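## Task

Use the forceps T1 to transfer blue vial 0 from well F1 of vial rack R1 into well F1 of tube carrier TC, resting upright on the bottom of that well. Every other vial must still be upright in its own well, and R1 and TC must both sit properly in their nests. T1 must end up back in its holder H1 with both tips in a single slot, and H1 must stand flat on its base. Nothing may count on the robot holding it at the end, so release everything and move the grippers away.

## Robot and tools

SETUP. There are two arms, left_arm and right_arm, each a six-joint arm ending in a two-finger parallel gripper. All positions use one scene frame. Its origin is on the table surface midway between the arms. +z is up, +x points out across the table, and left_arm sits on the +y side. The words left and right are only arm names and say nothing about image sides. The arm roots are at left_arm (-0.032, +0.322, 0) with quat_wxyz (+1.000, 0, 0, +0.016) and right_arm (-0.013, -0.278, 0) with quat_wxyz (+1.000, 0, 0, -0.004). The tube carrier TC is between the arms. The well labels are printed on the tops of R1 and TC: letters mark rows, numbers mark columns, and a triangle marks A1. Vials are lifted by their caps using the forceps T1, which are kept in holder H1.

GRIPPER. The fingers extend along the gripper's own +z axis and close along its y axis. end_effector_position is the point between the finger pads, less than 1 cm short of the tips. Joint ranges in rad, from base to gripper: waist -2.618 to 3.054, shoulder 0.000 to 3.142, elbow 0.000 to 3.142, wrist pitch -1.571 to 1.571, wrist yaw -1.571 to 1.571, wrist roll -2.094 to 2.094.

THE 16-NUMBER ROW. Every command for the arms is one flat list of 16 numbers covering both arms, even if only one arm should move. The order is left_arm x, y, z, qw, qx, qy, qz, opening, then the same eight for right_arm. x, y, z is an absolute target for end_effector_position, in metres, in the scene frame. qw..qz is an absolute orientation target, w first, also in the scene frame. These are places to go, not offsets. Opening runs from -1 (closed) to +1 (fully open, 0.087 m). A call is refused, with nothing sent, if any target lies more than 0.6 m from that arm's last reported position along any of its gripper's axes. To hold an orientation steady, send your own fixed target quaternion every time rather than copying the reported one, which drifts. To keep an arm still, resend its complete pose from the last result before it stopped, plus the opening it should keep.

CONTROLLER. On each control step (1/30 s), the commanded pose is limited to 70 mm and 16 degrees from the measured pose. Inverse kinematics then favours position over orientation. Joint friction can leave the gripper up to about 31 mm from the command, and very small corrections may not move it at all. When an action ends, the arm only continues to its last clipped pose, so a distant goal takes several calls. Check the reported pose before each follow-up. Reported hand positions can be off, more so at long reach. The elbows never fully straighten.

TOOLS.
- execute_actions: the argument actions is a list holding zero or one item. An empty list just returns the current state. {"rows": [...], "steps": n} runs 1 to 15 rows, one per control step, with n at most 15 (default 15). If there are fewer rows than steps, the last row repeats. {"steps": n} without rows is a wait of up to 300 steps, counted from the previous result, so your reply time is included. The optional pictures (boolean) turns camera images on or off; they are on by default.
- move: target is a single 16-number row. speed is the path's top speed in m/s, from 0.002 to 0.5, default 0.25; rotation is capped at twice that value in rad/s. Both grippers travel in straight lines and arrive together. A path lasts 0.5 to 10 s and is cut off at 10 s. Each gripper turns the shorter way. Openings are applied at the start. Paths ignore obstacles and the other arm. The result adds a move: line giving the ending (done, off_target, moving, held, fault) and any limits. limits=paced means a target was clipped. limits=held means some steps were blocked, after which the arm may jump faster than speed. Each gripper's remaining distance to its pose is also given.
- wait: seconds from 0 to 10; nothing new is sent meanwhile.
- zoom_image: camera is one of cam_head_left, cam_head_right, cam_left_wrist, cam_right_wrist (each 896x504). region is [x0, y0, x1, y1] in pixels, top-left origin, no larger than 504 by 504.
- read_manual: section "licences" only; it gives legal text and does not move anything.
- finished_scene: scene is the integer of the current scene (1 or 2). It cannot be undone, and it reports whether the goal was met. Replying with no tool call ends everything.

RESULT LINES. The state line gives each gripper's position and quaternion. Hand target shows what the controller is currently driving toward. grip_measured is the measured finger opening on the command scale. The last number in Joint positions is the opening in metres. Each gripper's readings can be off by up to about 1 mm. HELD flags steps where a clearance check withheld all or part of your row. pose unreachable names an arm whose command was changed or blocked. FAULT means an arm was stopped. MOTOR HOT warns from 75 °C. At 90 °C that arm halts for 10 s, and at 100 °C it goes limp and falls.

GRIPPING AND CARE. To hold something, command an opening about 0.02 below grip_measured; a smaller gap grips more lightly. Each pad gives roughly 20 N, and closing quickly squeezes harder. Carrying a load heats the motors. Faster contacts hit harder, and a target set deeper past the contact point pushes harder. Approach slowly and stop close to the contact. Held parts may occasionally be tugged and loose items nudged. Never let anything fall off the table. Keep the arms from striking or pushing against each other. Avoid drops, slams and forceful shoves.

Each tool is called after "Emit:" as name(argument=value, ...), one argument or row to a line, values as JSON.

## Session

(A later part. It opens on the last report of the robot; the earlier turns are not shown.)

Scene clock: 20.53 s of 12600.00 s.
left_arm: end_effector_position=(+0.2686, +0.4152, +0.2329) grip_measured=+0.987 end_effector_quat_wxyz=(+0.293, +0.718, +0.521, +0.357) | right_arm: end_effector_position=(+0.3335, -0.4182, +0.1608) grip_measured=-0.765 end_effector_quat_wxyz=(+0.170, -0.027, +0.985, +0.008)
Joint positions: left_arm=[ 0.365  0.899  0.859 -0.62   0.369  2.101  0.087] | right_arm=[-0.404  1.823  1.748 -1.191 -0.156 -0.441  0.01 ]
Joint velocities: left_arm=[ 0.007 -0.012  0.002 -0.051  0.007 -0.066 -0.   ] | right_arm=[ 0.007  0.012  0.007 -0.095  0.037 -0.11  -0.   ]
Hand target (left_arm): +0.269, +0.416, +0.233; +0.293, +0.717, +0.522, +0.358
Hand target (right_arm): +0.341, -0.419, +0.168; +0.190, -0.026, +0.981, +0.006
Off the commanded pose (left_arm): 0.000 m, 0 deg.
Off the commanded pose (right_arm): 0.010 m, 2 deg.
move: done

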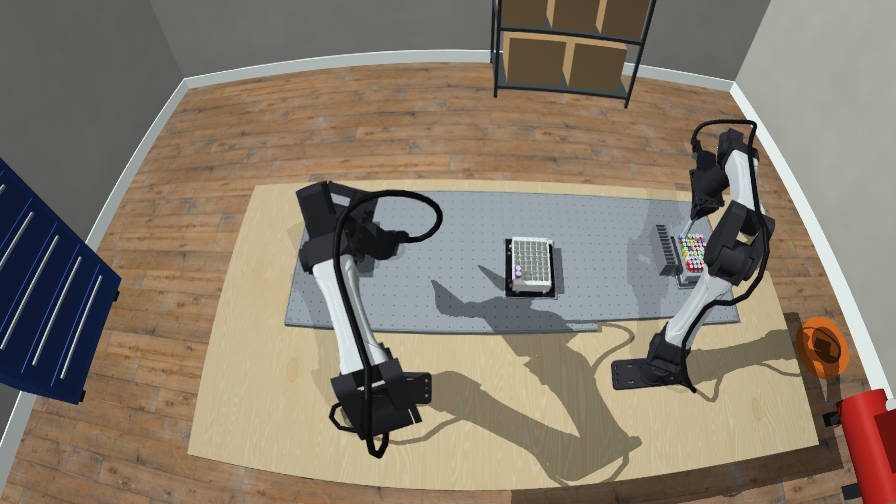

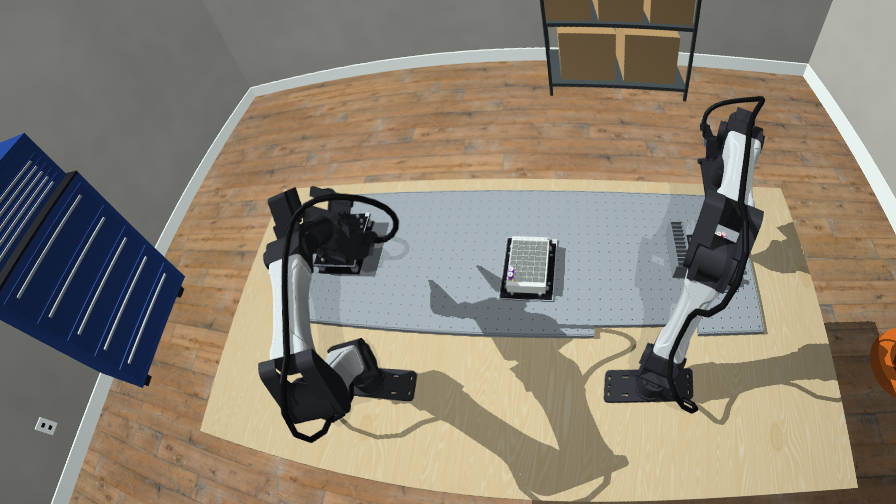

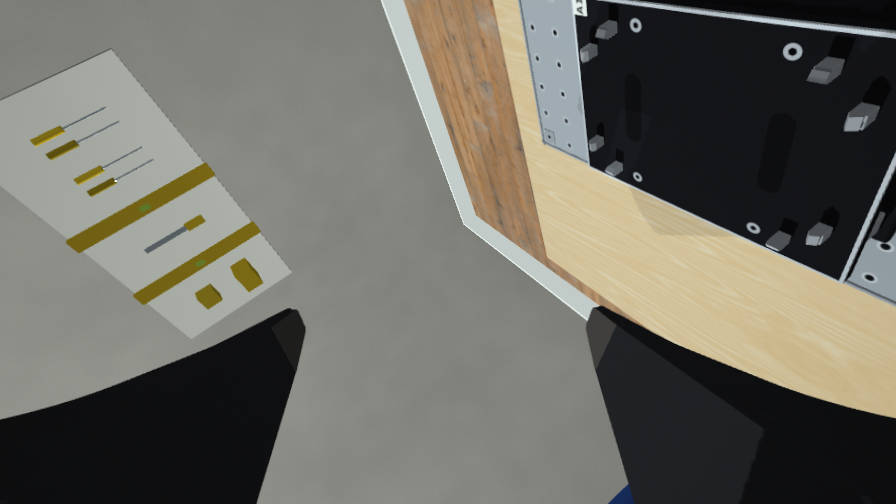

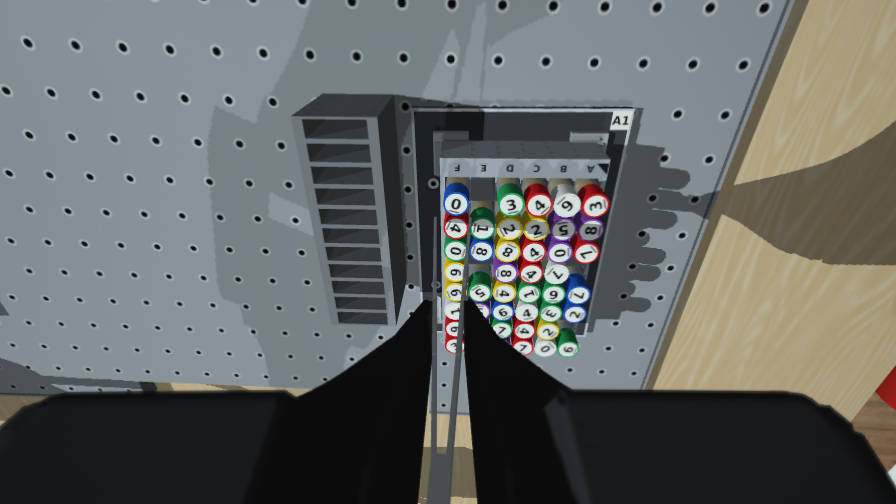

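Emit:
move(
  target=[0.2685,0.4156,0.2328,0.293,0.717,0.522,0.358,1,0.339,-0.4205,0.146,0.18,-0.027,0.983,0.006,-0.765],
  speed=0.02,
)

Emit:
zoom_image(
  camera="cam_right_wrist",
  region=[350,130,550,310],
)

Scene clock: 22.67 s of 12600.00 s.
left_arm: end_effector_position=(+0.2686, +0.4152, +0.2329) grip_measured=+0.987 end_effector_quat_wxyz=(+0.293, +0.718, +0.521, +0.357) | right_arm: end_effector_position=(+0.3390, -0.4204, +0.1502) grip_measured=-0.765 end_effector_quat_wxyz=(+0.178, -0.027, +0.984, +0.005)
Joint positions: left_arm=[ 0.365  0.899  0.859 -0.62   0.369  2.101  0.087] | right_arm=[-0.404  1.823  1.703 -1.129 -0.157 -0.441  0.01 ]
Joint velocities: left_arm=[-0.002  0.017 -0.007 -0.022  0.022 -0.037 -0.   ] | right_arm=[-0.012 -0.017 -0.012  0.037  0.066  0.007  0.001]
Hand target (left_arm): +0.269, +0.416, +0.233; +0.293, +0.717, +0.522, +0.358
Hand target (right_arm): +0.339, -0.420, +0.146; +0.180, -0.027, +0.983, +0.006
Off the commanded pose (left_arm): 0.000 m, 0 deg.
Off the commanded pose (right_arm): 0.004 m, 0 deg.
move: done

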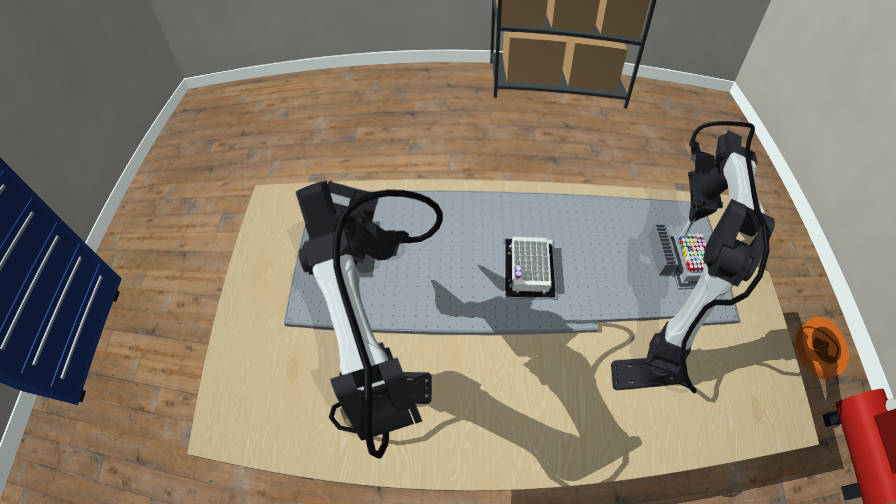

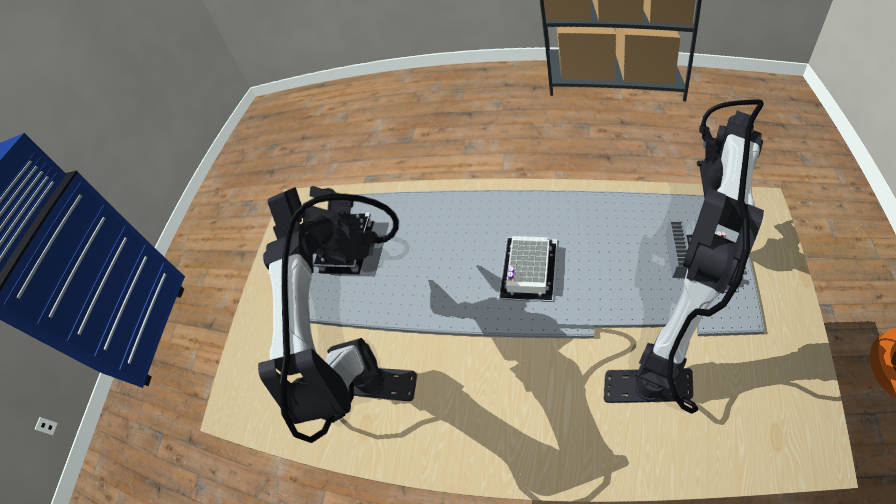

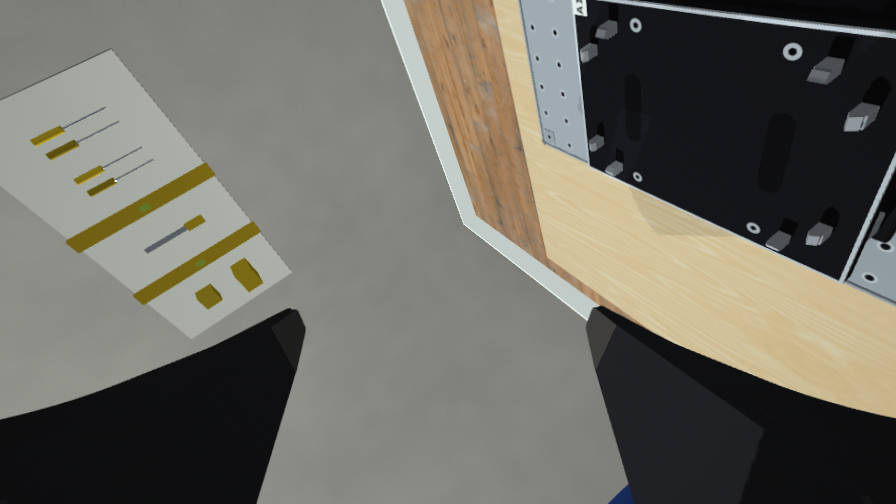

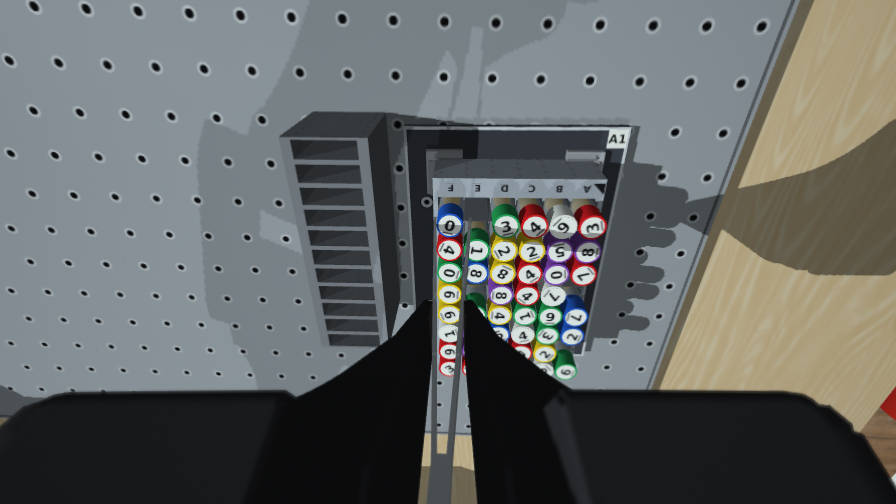

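Region (350, 130, 550, 310) of cam_right_wrist's 896x504 image, scaled by 2.520, with more detail than that image has; it fills the top 454 rows of this view, and the rest is white.

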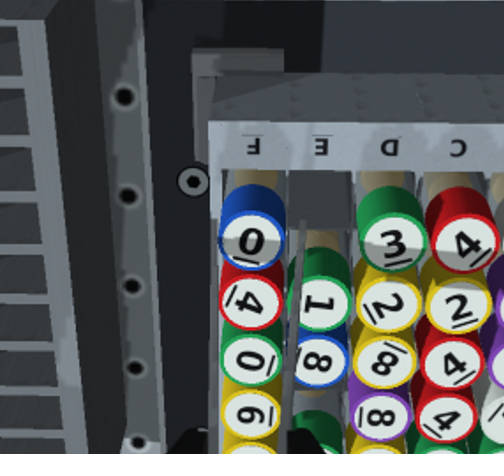

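Emit:
move(
  target=[0.2685,0.4156,0.2328,0.293,0.717,0.522,0.358,1,0.336,-0.419,0.139,0.168,-0.027,0.985,0.009,-0.765],
  speed=0.015,
)

Emit:
zoom_image(
  camera="cam_right_wrist",
  region=[350,130,550,310],
)

Emit:
zoom_image(
  camera="cam_head_left",
  region=[650,200,730,270],
)

Scene clock: 25.27 s of 12600.00 s.
left_arm: end_effector_position=(+0.2686, +0.4152, +0.2329) grip_measured=+0.987 end_effector_quat_wxyz=(+0.293, +0.718, +0.521, +0.357) | right_arm: end_effector_position=(+0.3368, -0.4195, +0.1460) grip_measured=-0.765 end_effector_quat_wxyz=(+0.173, -0.027, +0.985, +0.007)
Joint positions: left_arm=[ 0.365  0.899  0.859 -0.62   0.369  2.101  0.087] | right_arm=[-0.404  1.823  1.688 -1.125 -0.157 -0.441  0.01 ]
Joint velocities: left_arm=[ 0.002 -0.012 -0.022 -0.022 -0.007 -0.081 -0.001] | right_arm=[-0.017  0.012  0.002  0.007  0.007  0.037  0.   ]
Hand target (left_arm): +0.269, +0.416, +0.233; +0.293, +0.717, +0.522, +0.358
Hand target (right_arm): +0.336, -0.419, +0.139; +0.168, -0.027, +0.985, +0.009
Off the commanded pose (left_arm): 0.000 m, 0 deg.
Off the commanded pose (right_arm): 0.007 m, 1 deg.
move: done

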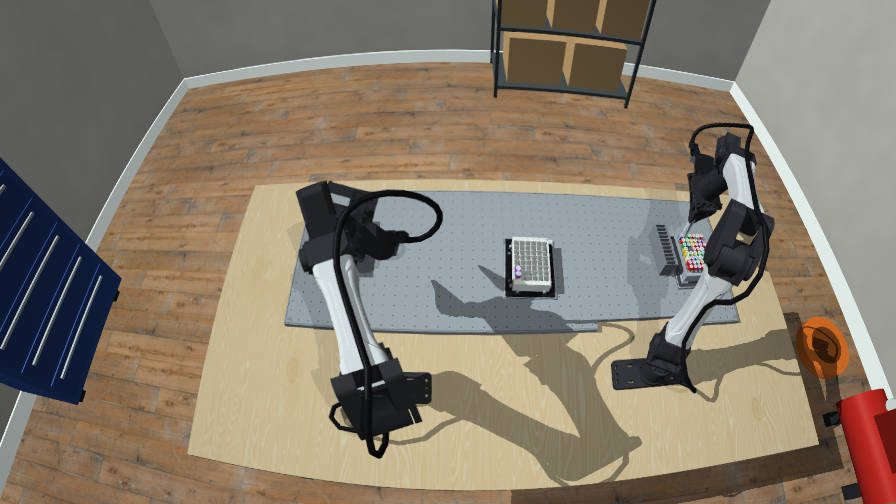

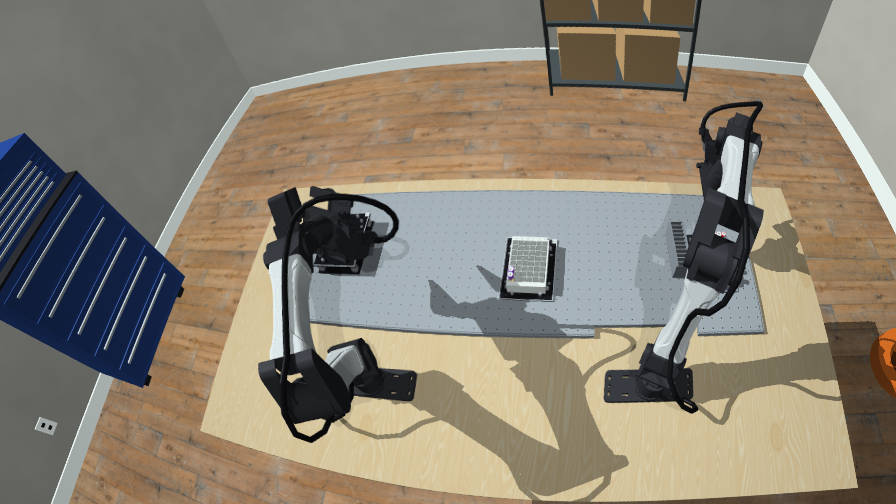

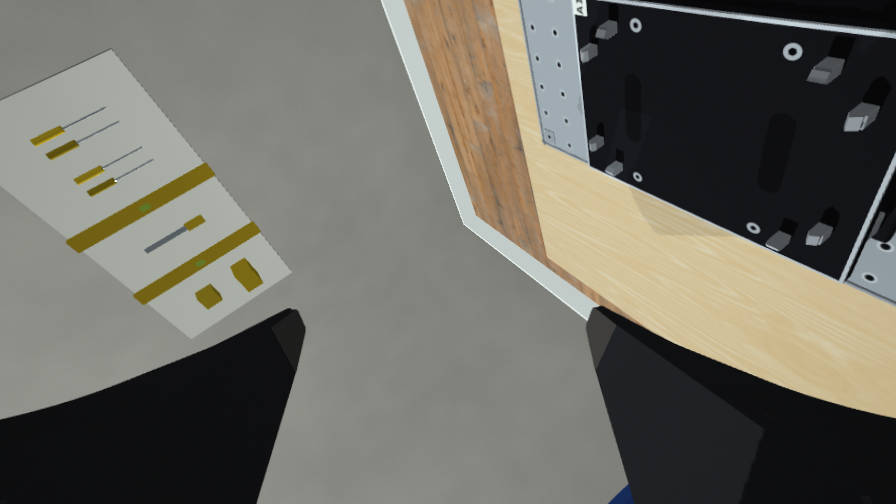

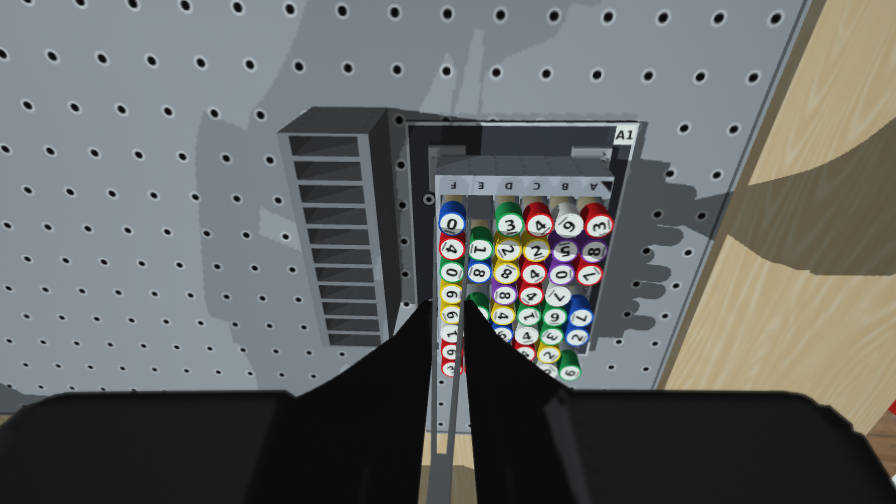

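Region (350, 130, 550, 310) of cam_right_wrist's 896x504 image, scaled by 2.520, with more detail than that image has; it fills the top 454 rows of this view, and the rest is white.

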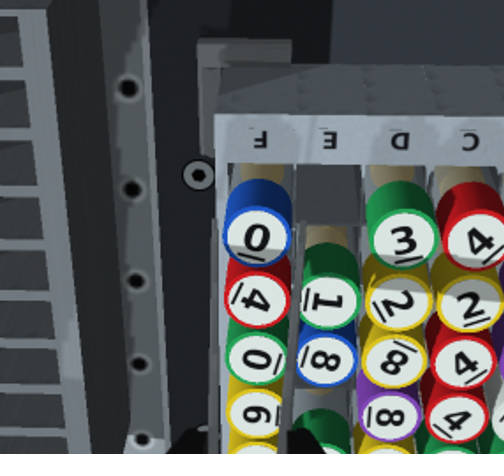

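Region (650, 200, 730, 270) of cam_head_left's 896x504 image, scaled by 6.300, with more detail than that image has; it fills the top 441 rows of this view, and the rest is white.

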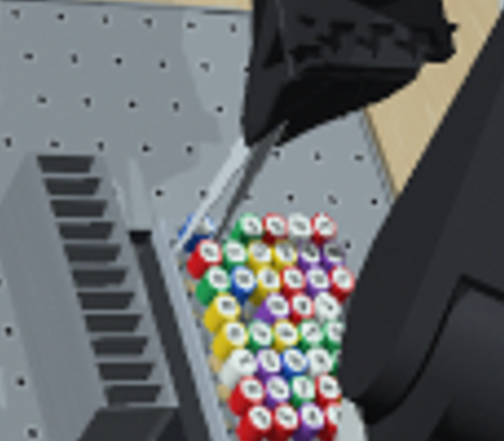

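Good. Close; at -0.80 the spread was about cap width, so use -0.85.

Emit:
execute_actions(
  actions=[
    {"rows":[[0.2685,0.4156,0.2328,0.293,0.717,0.522,0.358,1,0.3368,-0.4195,0.146,0.173,-0.027,0.985,0.007,-0.78],[0.2685,0.4156,0.2328,0.293,0.717,0.522,0.358,1,0.3368,-0.4195,0.146,0.173,-0.027,0.985,0.007,-0.795],[0.2685,0.4156,0.2328,0.293,0.717,0.522,0.358,1,0.3368,-0.4195,0.146,0.173,-0.027,0.985,0.007,-0.81],[0.2685,0.4156,0.2328,0.293,0.717,0.522,0.358,1,0.3368,-0.4195,0.146,0.173,-0.027,0.985,0.007,-0.82],[0.2685,0.4156,0.2328,0.293,0.717,0.522,0.358,1,0.3368,-0.4195,0.146,0.173,-0.027,0.985,0.007,-0.83],[0.2685,0.4156,0.2328,0.293,0.717,0.522,0.358,1,0.3368,-0.4195,0.146,0.173,-0.027,0.985,0.007,-0.84],[0.2685,0.4156,0.2328,0.293,0.717,0.522,0.358,1,0.3368,-0.4195,0.146,0.173,-0.027,0.985,0.007,-0.85]],"steps":15},
  ],
)

Emit:
zoom_image(
  camera="cam_right_wrist",
  region=[350,130,550,310],
)

Scene clock: 27.97 s of 12600.00 s.
left_arm: end_effector_position=(+0.2686, +0.4152, +0.2329) grip_measured=+0.987 end_effector_quat_wxyz=(+0.293, +0.718, +0.521, +0.357) | right_arm: end_effector_position=(+0.3368, -0.4195, +0.1460) grip_measured=-0.849 end_effector_quat_wxyz=(+0.173, -0.027, +0.985, +0.007)
Joint positions: left_arm=[ 0.365  0.899  0.859 -0.62   0.369  2.101  0.087] | right_arm=[-0.404  1.823  1.688 -1.125 -0.157 -0.441  0.007]
Joint velocities: left_arm=[ 0.007 -0.012 -0.022 -0.007 -0.022  0.007  0.001] | right_arm=[ 0.007 -0.012 -0.002  0.022 -0.022 -0.037 -0.   ]
Hand target (left_arm): +0.269, +0.416, +0.233; +0.293, +0.717, +0.522, +0.358
Hand target (right_arm): +0.337, -0.420, +0.146; +0.173, -0.027, +0.985, +0.007
Off the commanded pose (left_arm): 0.000 m, 0 deg.
Off the commanded pose (right_arm): 0.000 m, 0 deg.
Steps of this call (steps 1 to 66: nothing new was sent; steps 67 to 81: all 15 steps of this action). Readings (end_effector_position):
67: left_arm (+0.2686, +0.4152, +0.2329) | right_arm (+0.3368, -0.4195, +0.1460)
68: left_arm (+0.2686, +0.4152, +0.2329) | right_arm (+0.3368, -0.4195, +0.1460)
70: left_arm (+0.2686, +0.4152, +0.2329) | right_arm (+0.3368, -0.4195, +0.1460)
74: left_arm (+0.2686, +0.4152, +0.2329) | right_arm (+0.3368, -0.4195, +0.1460)
81: the state above

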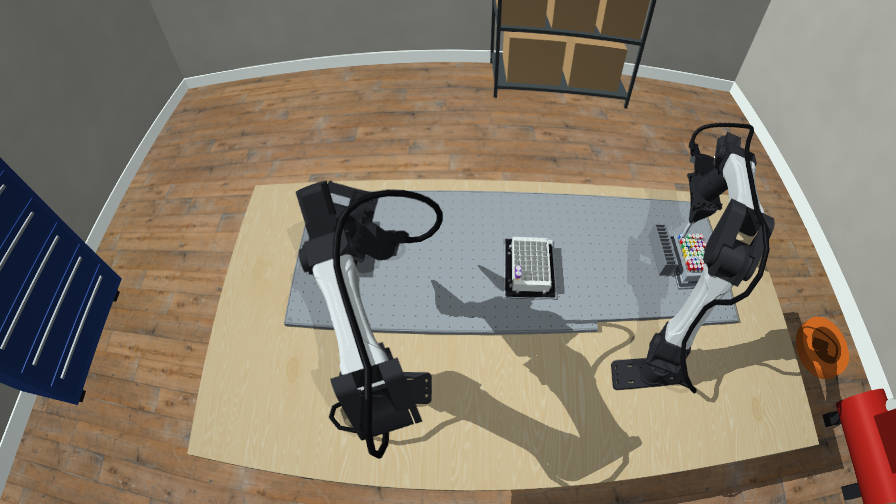

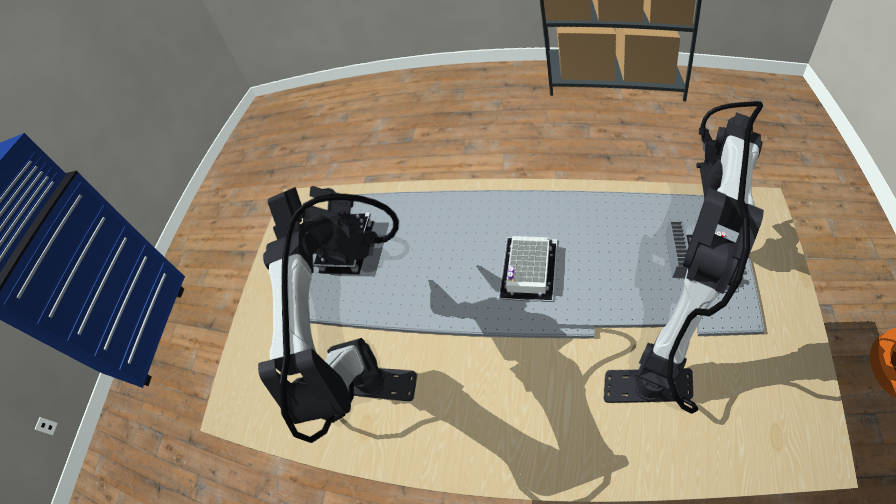

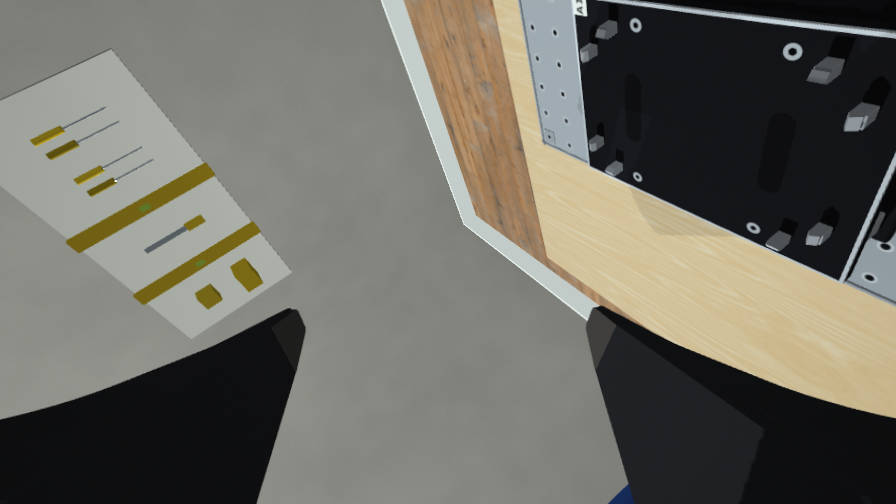

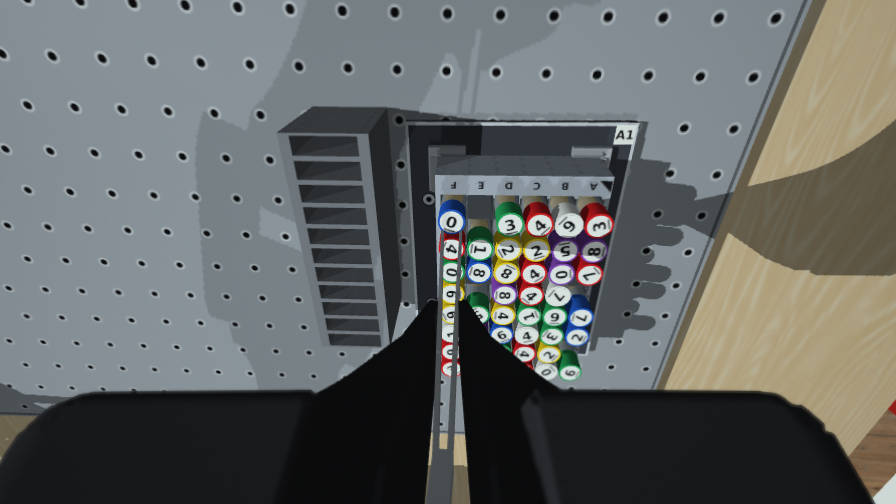

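Region (350, 130, 550, 310) of cam_right_wrist's 896x504 image, scaled by 2.520, with more detail than that image has; it fills the top 454 rows of this view, and the rest is white.

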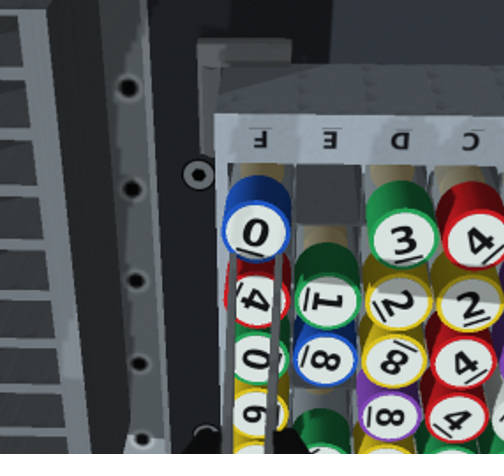

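Emit:
move(
  target=[0.2685,0.4156,0.2328,0.293,0.717,0.522,0.358,1,0.3368,-0.4195,0.146,0.173,-0.027,0.985,0.007,-0.765],
)

Emit:
move(
  target=[0.2685,0.4156,0.2328,0.293,0.717,0.522,0.358,1,0.3435,-0.4205,0.149,0.188,-0.02,0.982,0.005,-0.765],
  speed=0.015,
)

Emit:
zoom_image(
  camera="cam_right_wrist",
  region=[350,130,550,310],
)

Emit:
zoom_image(
  camera="cam_head_left",
  region=[660,210,720,260],
)

Scene clock: 29.93 s of 12600.00 s.
left_arm: end_effector_position=(+0.2686, +0.4152, +0.2329) grip_measured=+0.987 end_effector_quat_wxyz=(+0.293, +0.718, +0.521, +0.357) | right_arm: end_effector_position=(+0.3368, -0.4195, +0.1460) grip_measured=-0.765 end_effector_quat_wxyz=(+0.173, -0.027, +0.985, +0.007)
Joint positions: left_arm=[ 0.365  0.899  0.859 -0.62   0.369  2.101  0.087] | right_arm=[-0.404  1.823  1.688 -1.125 -0.157 -0.441  0.01 ]
Joint velocities: left_arm=[ 0.007  0.002 -0.012 -0.037  0.022  0.007 -0.001] | right_arm=[-0.022 -0.007  0.017  0.051 -0.007 -0.066 -0.   ]
Hand target (left_arm): +0.269, +0.416, +0.233; +0.293, +0.717, +0.522, +0.358
Hand target (right_arm): +0.337, -0.420, +0.146; +0.173, -0.027, +0.985, +0.007
Off the commanded pose (left_arm): 0.000 m, 0 deg.
Off the commanded pose (right_arm): 0.000 m, 0 deg.
move: done

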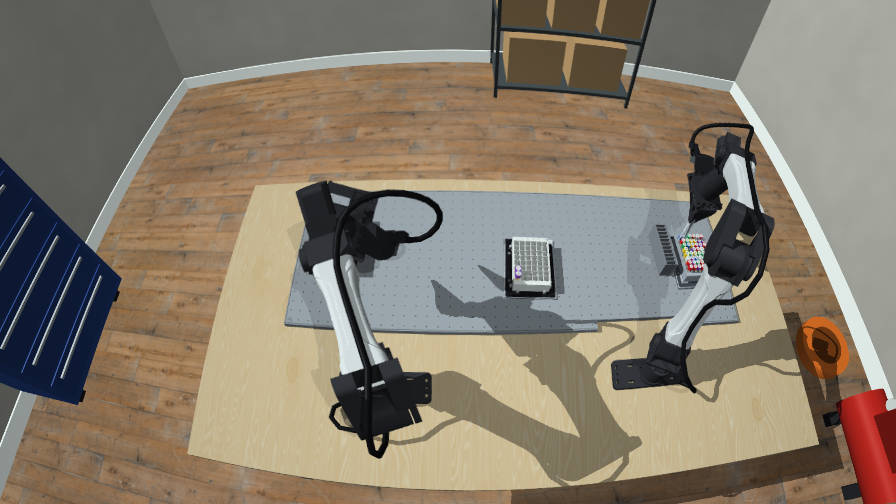

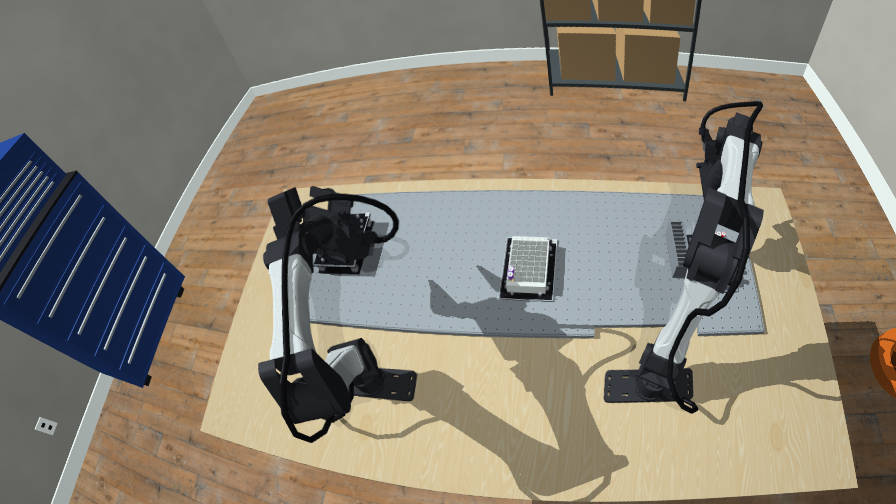

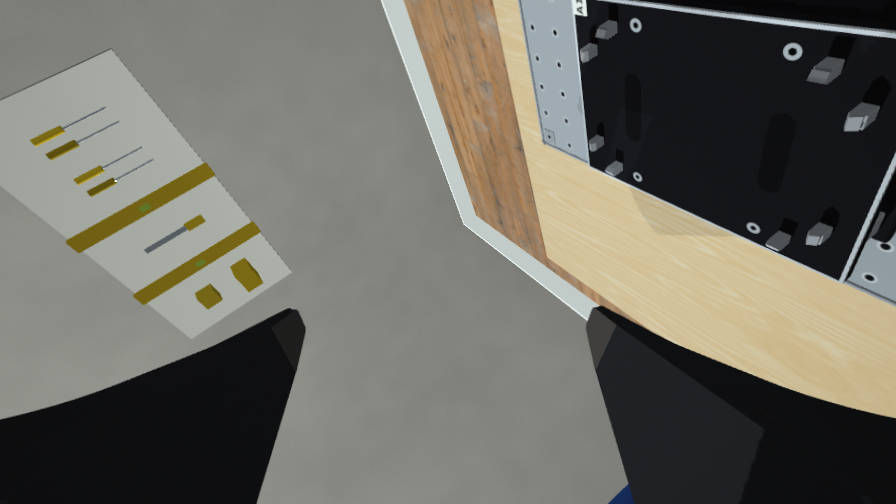

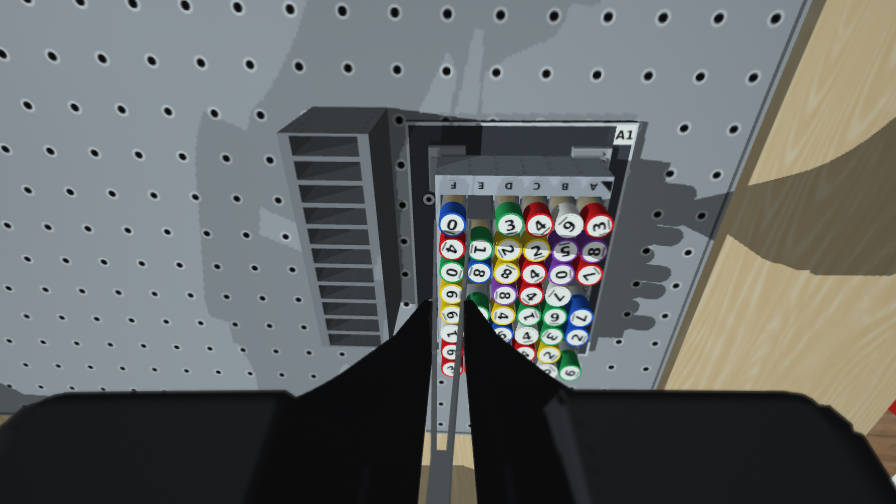

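Scene clock: 31.30 s of 12600.00 s.
left_arm: end_effector_position=(+0.2686, +0.4152, +0.2329) grip_measured=+0.987 end_effector_quat_wxyz=(+0.293, +0.718, +0.521, +0.357) | right_arm: end_effector_position=(+0.3384, -0.4198, +0.1463) grip_measured=-0.765 end_effector_quat_wxyz=(+0.176, -0.022, +0.984, +0.006)
Joint positions: left_arm=[ 0.365  0.899  0.859 -0.62   0.369  2.101  0.087] | right_arm=[-0.404  1.823  1.688 -1.118 -0.157 -0.431  0.01 ]
Joint velocities: left_arm=[ 0.007 -0.012  0.022  0.007  0.051 -0.022 -0.001] | right_arm=[-0.002  0.007  0.002 -0.022 -0.066  0.051  0.   ]
Hand target (left_arm): +0.269, +0.416, +0.233; +0.293, +0.717, +0.522, +0.358
Hand target (right_arm): +0.343, -0.420, +0.149; +0.188, -0.020, +0.982, +0.005
Off the commanded pose (left_arm): 0.000 m, 0 deg.
Off the commanded pose (right_arm): 0.006 m, 1 deg.
move: done

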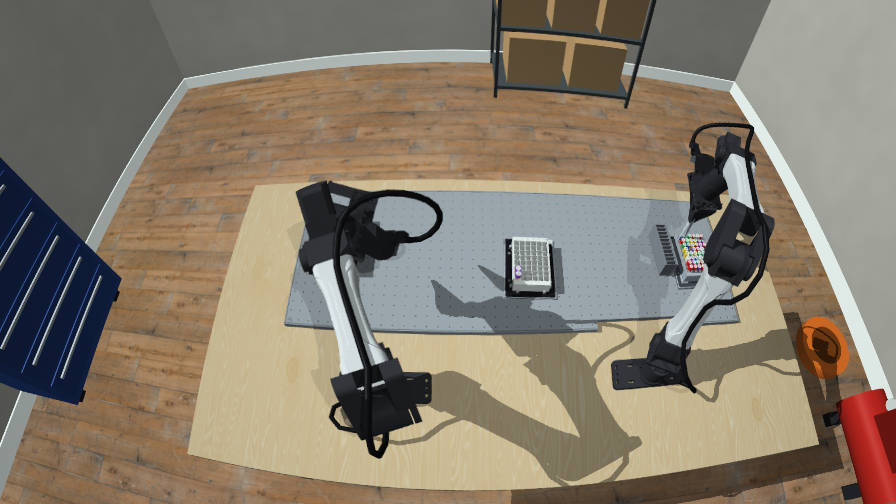

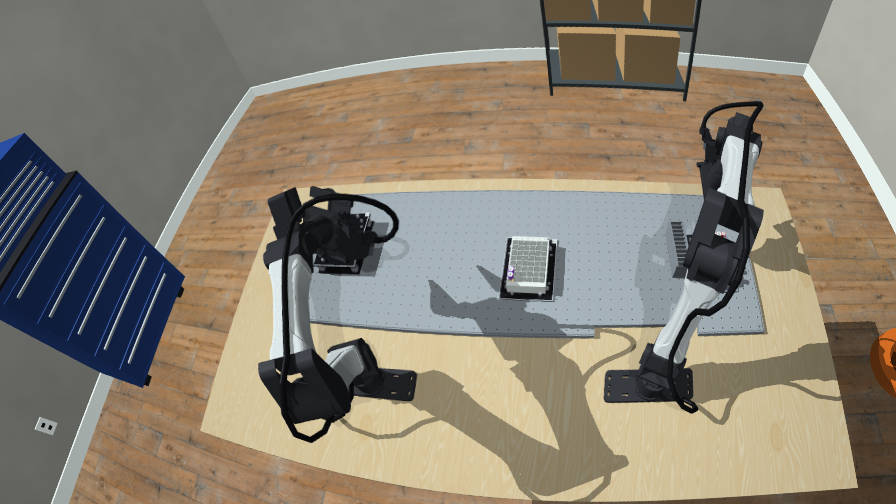

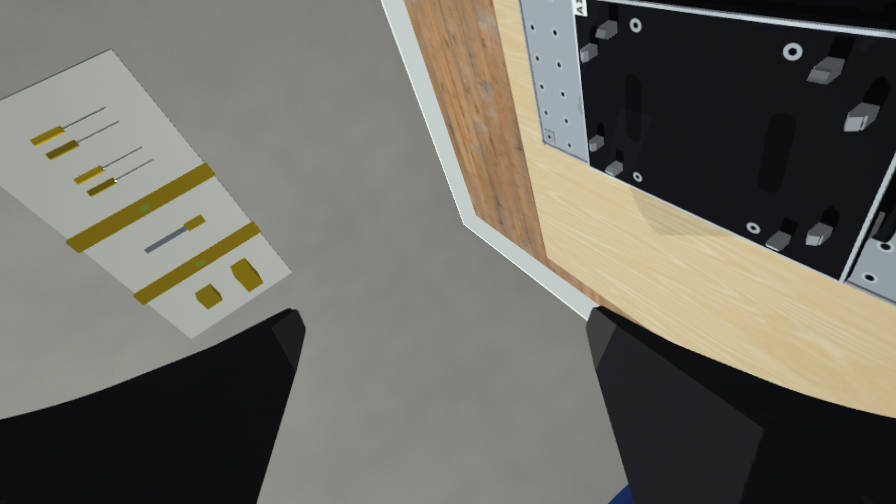

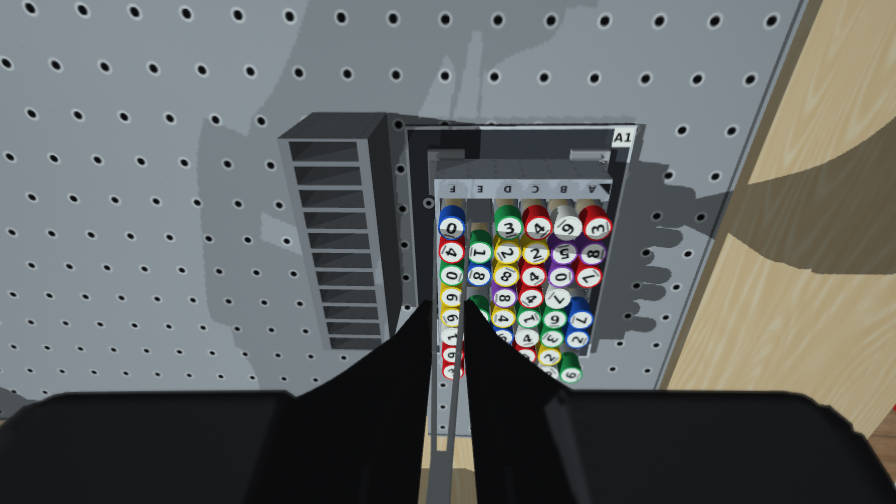

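Region (350, 130, 550, 310) of cam_right_wrist's 896x504 image, scaled by 2.520, with more detail than that image has; it fills the top 454 rows of this view, and the rest is white.

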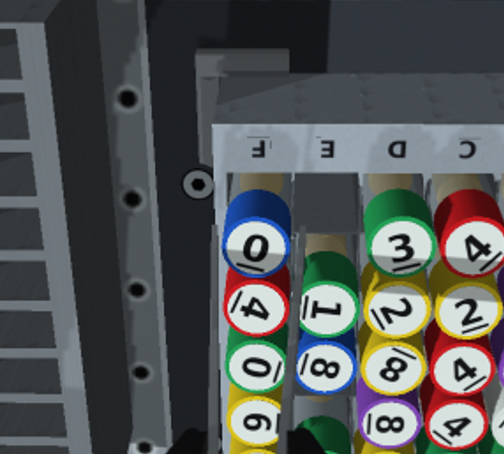

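Region (660, 210, 720, 260) of cam_head_left's 896x504 image, scaled by 8.400, with more detail than that image has.

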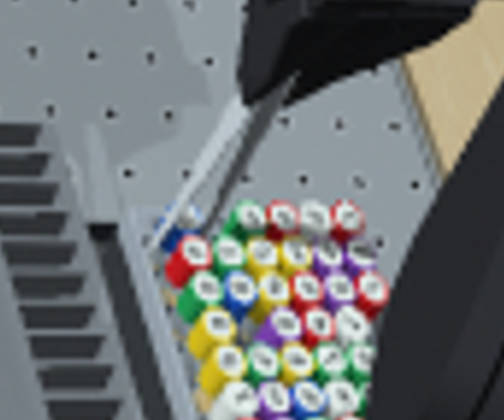

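Emit:
move(
  target=[0.2685,0.4156,0.2328,0.293,0.717,0.522,0.358,1,0.3455,-0.4208,0.149,0.192,-0.015,0.981,0.004,-0.765],
  speed=0.015,
)

Emit:
zoom_image(
  camera="cam_right_wrist",
  region=[350,130,550,310],
)

Emit:
zoom_image(
  camera="cam_head_left",
  region=[660,210,720,260],
)

Scene clock: 33.70 s of 12600.00 s.
left_arm: end_effector_position=(+0.2686, +0.4152, +0.2329) grip_measured=+0.987 end_effector_quat_wxyz=(+0.293, +0.718, +0.521, +0.357) | right_arm: end_effector_position=(+0.3409, -0.4204, +0.1468) grip_measured=-0.765 end_effector_quat_wxyz=(+0.181, -0.017, +0.983, +0.005)
Joint positions: left_arm=[ 0.365  0.899  0.859 -0.62   0.369  2.101  0.087] | right_arm=[-0.404  1.823  1.688 -1.107 -0.157 -0.419  0.01 ]
Joint velocities: left_arm=[-0.012  0.012 -0.002 -0.066 -0.037  0.022  0.   ] | right_arm=[ 0.007  0.007 -0.012  0.022 -0.051 -0.022  0.001]
Hand target (left_arm): +0.269, +0.416, +0.233; +0.293, +0.717, +0.522, +0.358
Hand target (right_arm): +0.345, -0.421, +0.149; +0.192, -0.015, +0.981, +0.004
Off the commanded pose (left_arm): 0.000 m, 0 deg.
Off the commanded pose (right_arm): 0.005 m, 1 deg.
move: done

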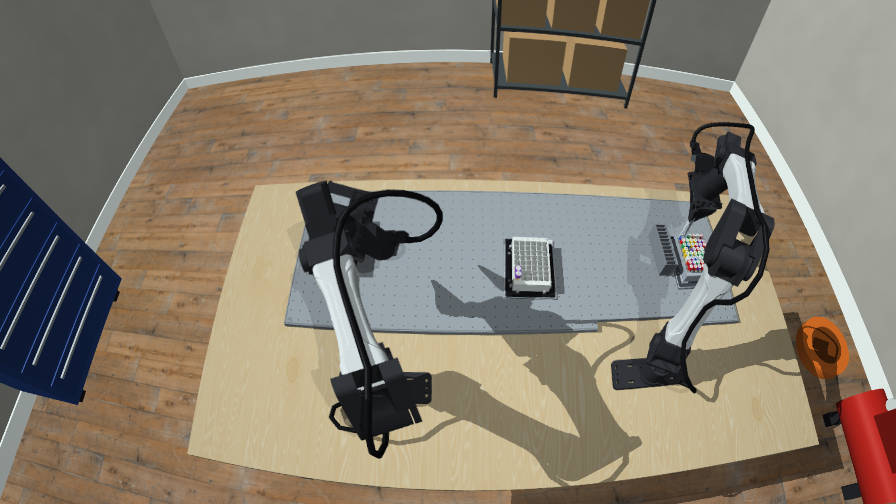

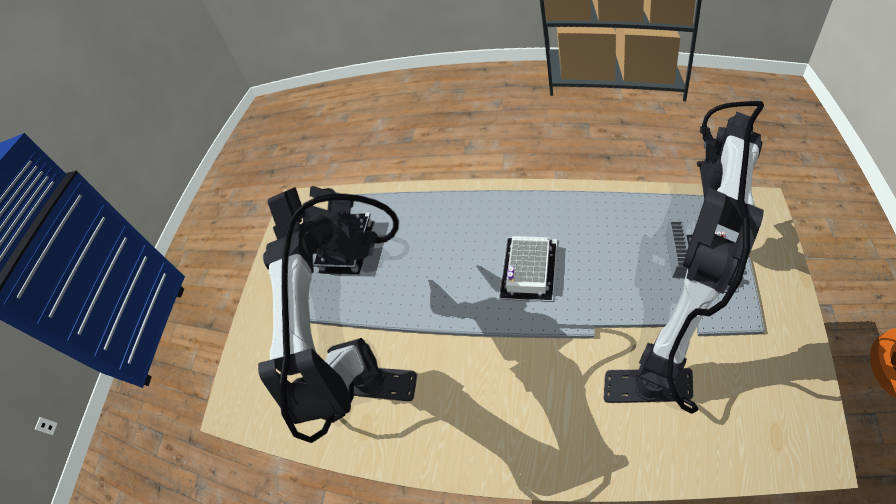

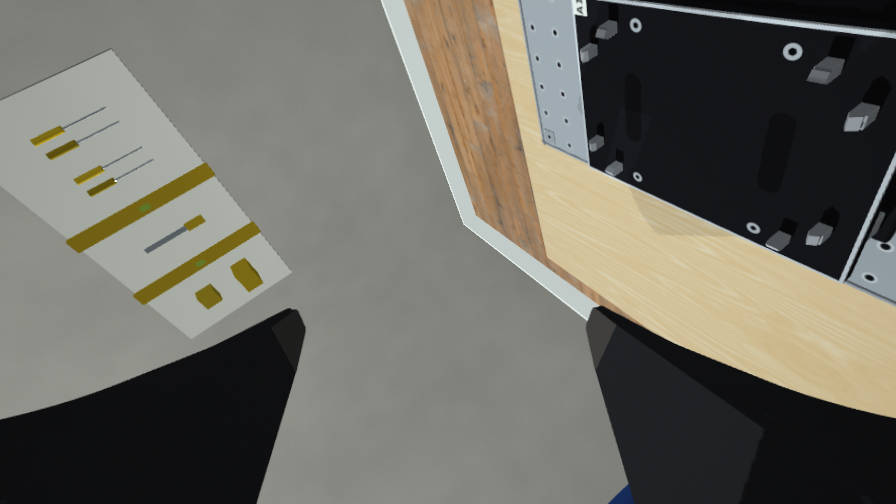

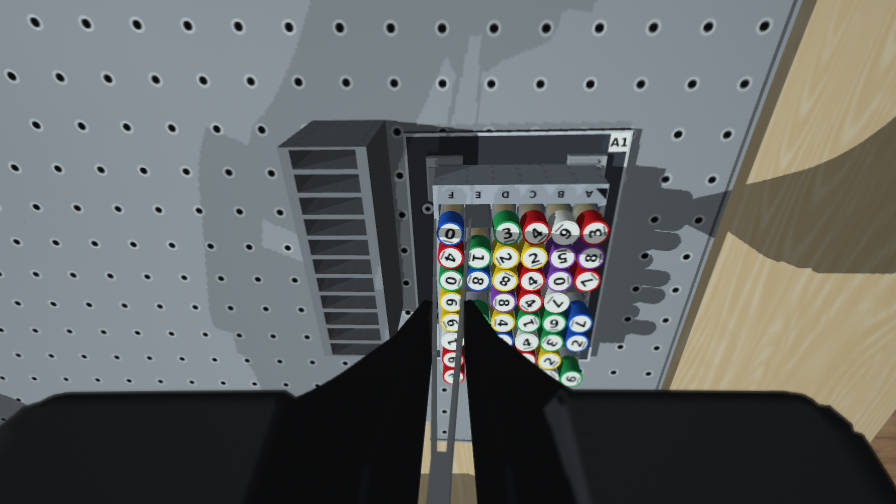

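Region (350, 130, 550, 310) of cam_right_wrist's 896x504 image, scaled by 2.520, with more detail than that image has; it fills the top 454 rows of this view, and the rest is white.

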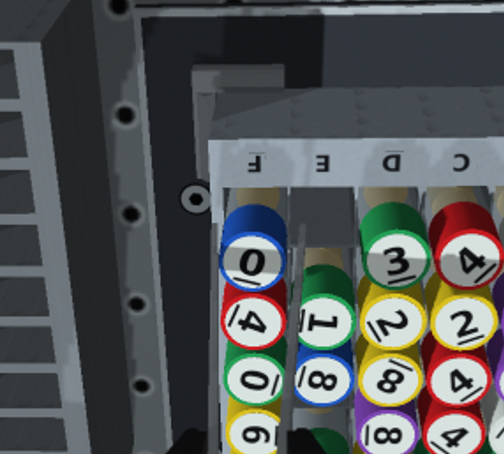

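Region (660, 210, 720, 260) of cam_head_left's 896x504 image, scaled by 8.400, with more detail than that image has.

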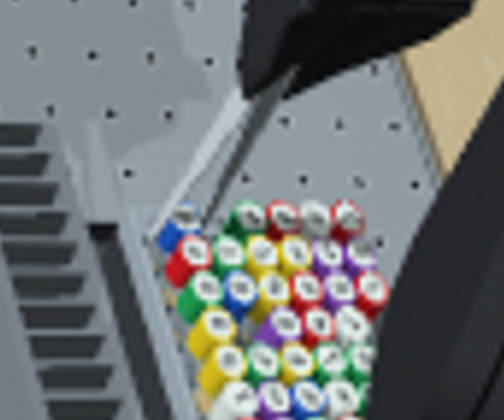

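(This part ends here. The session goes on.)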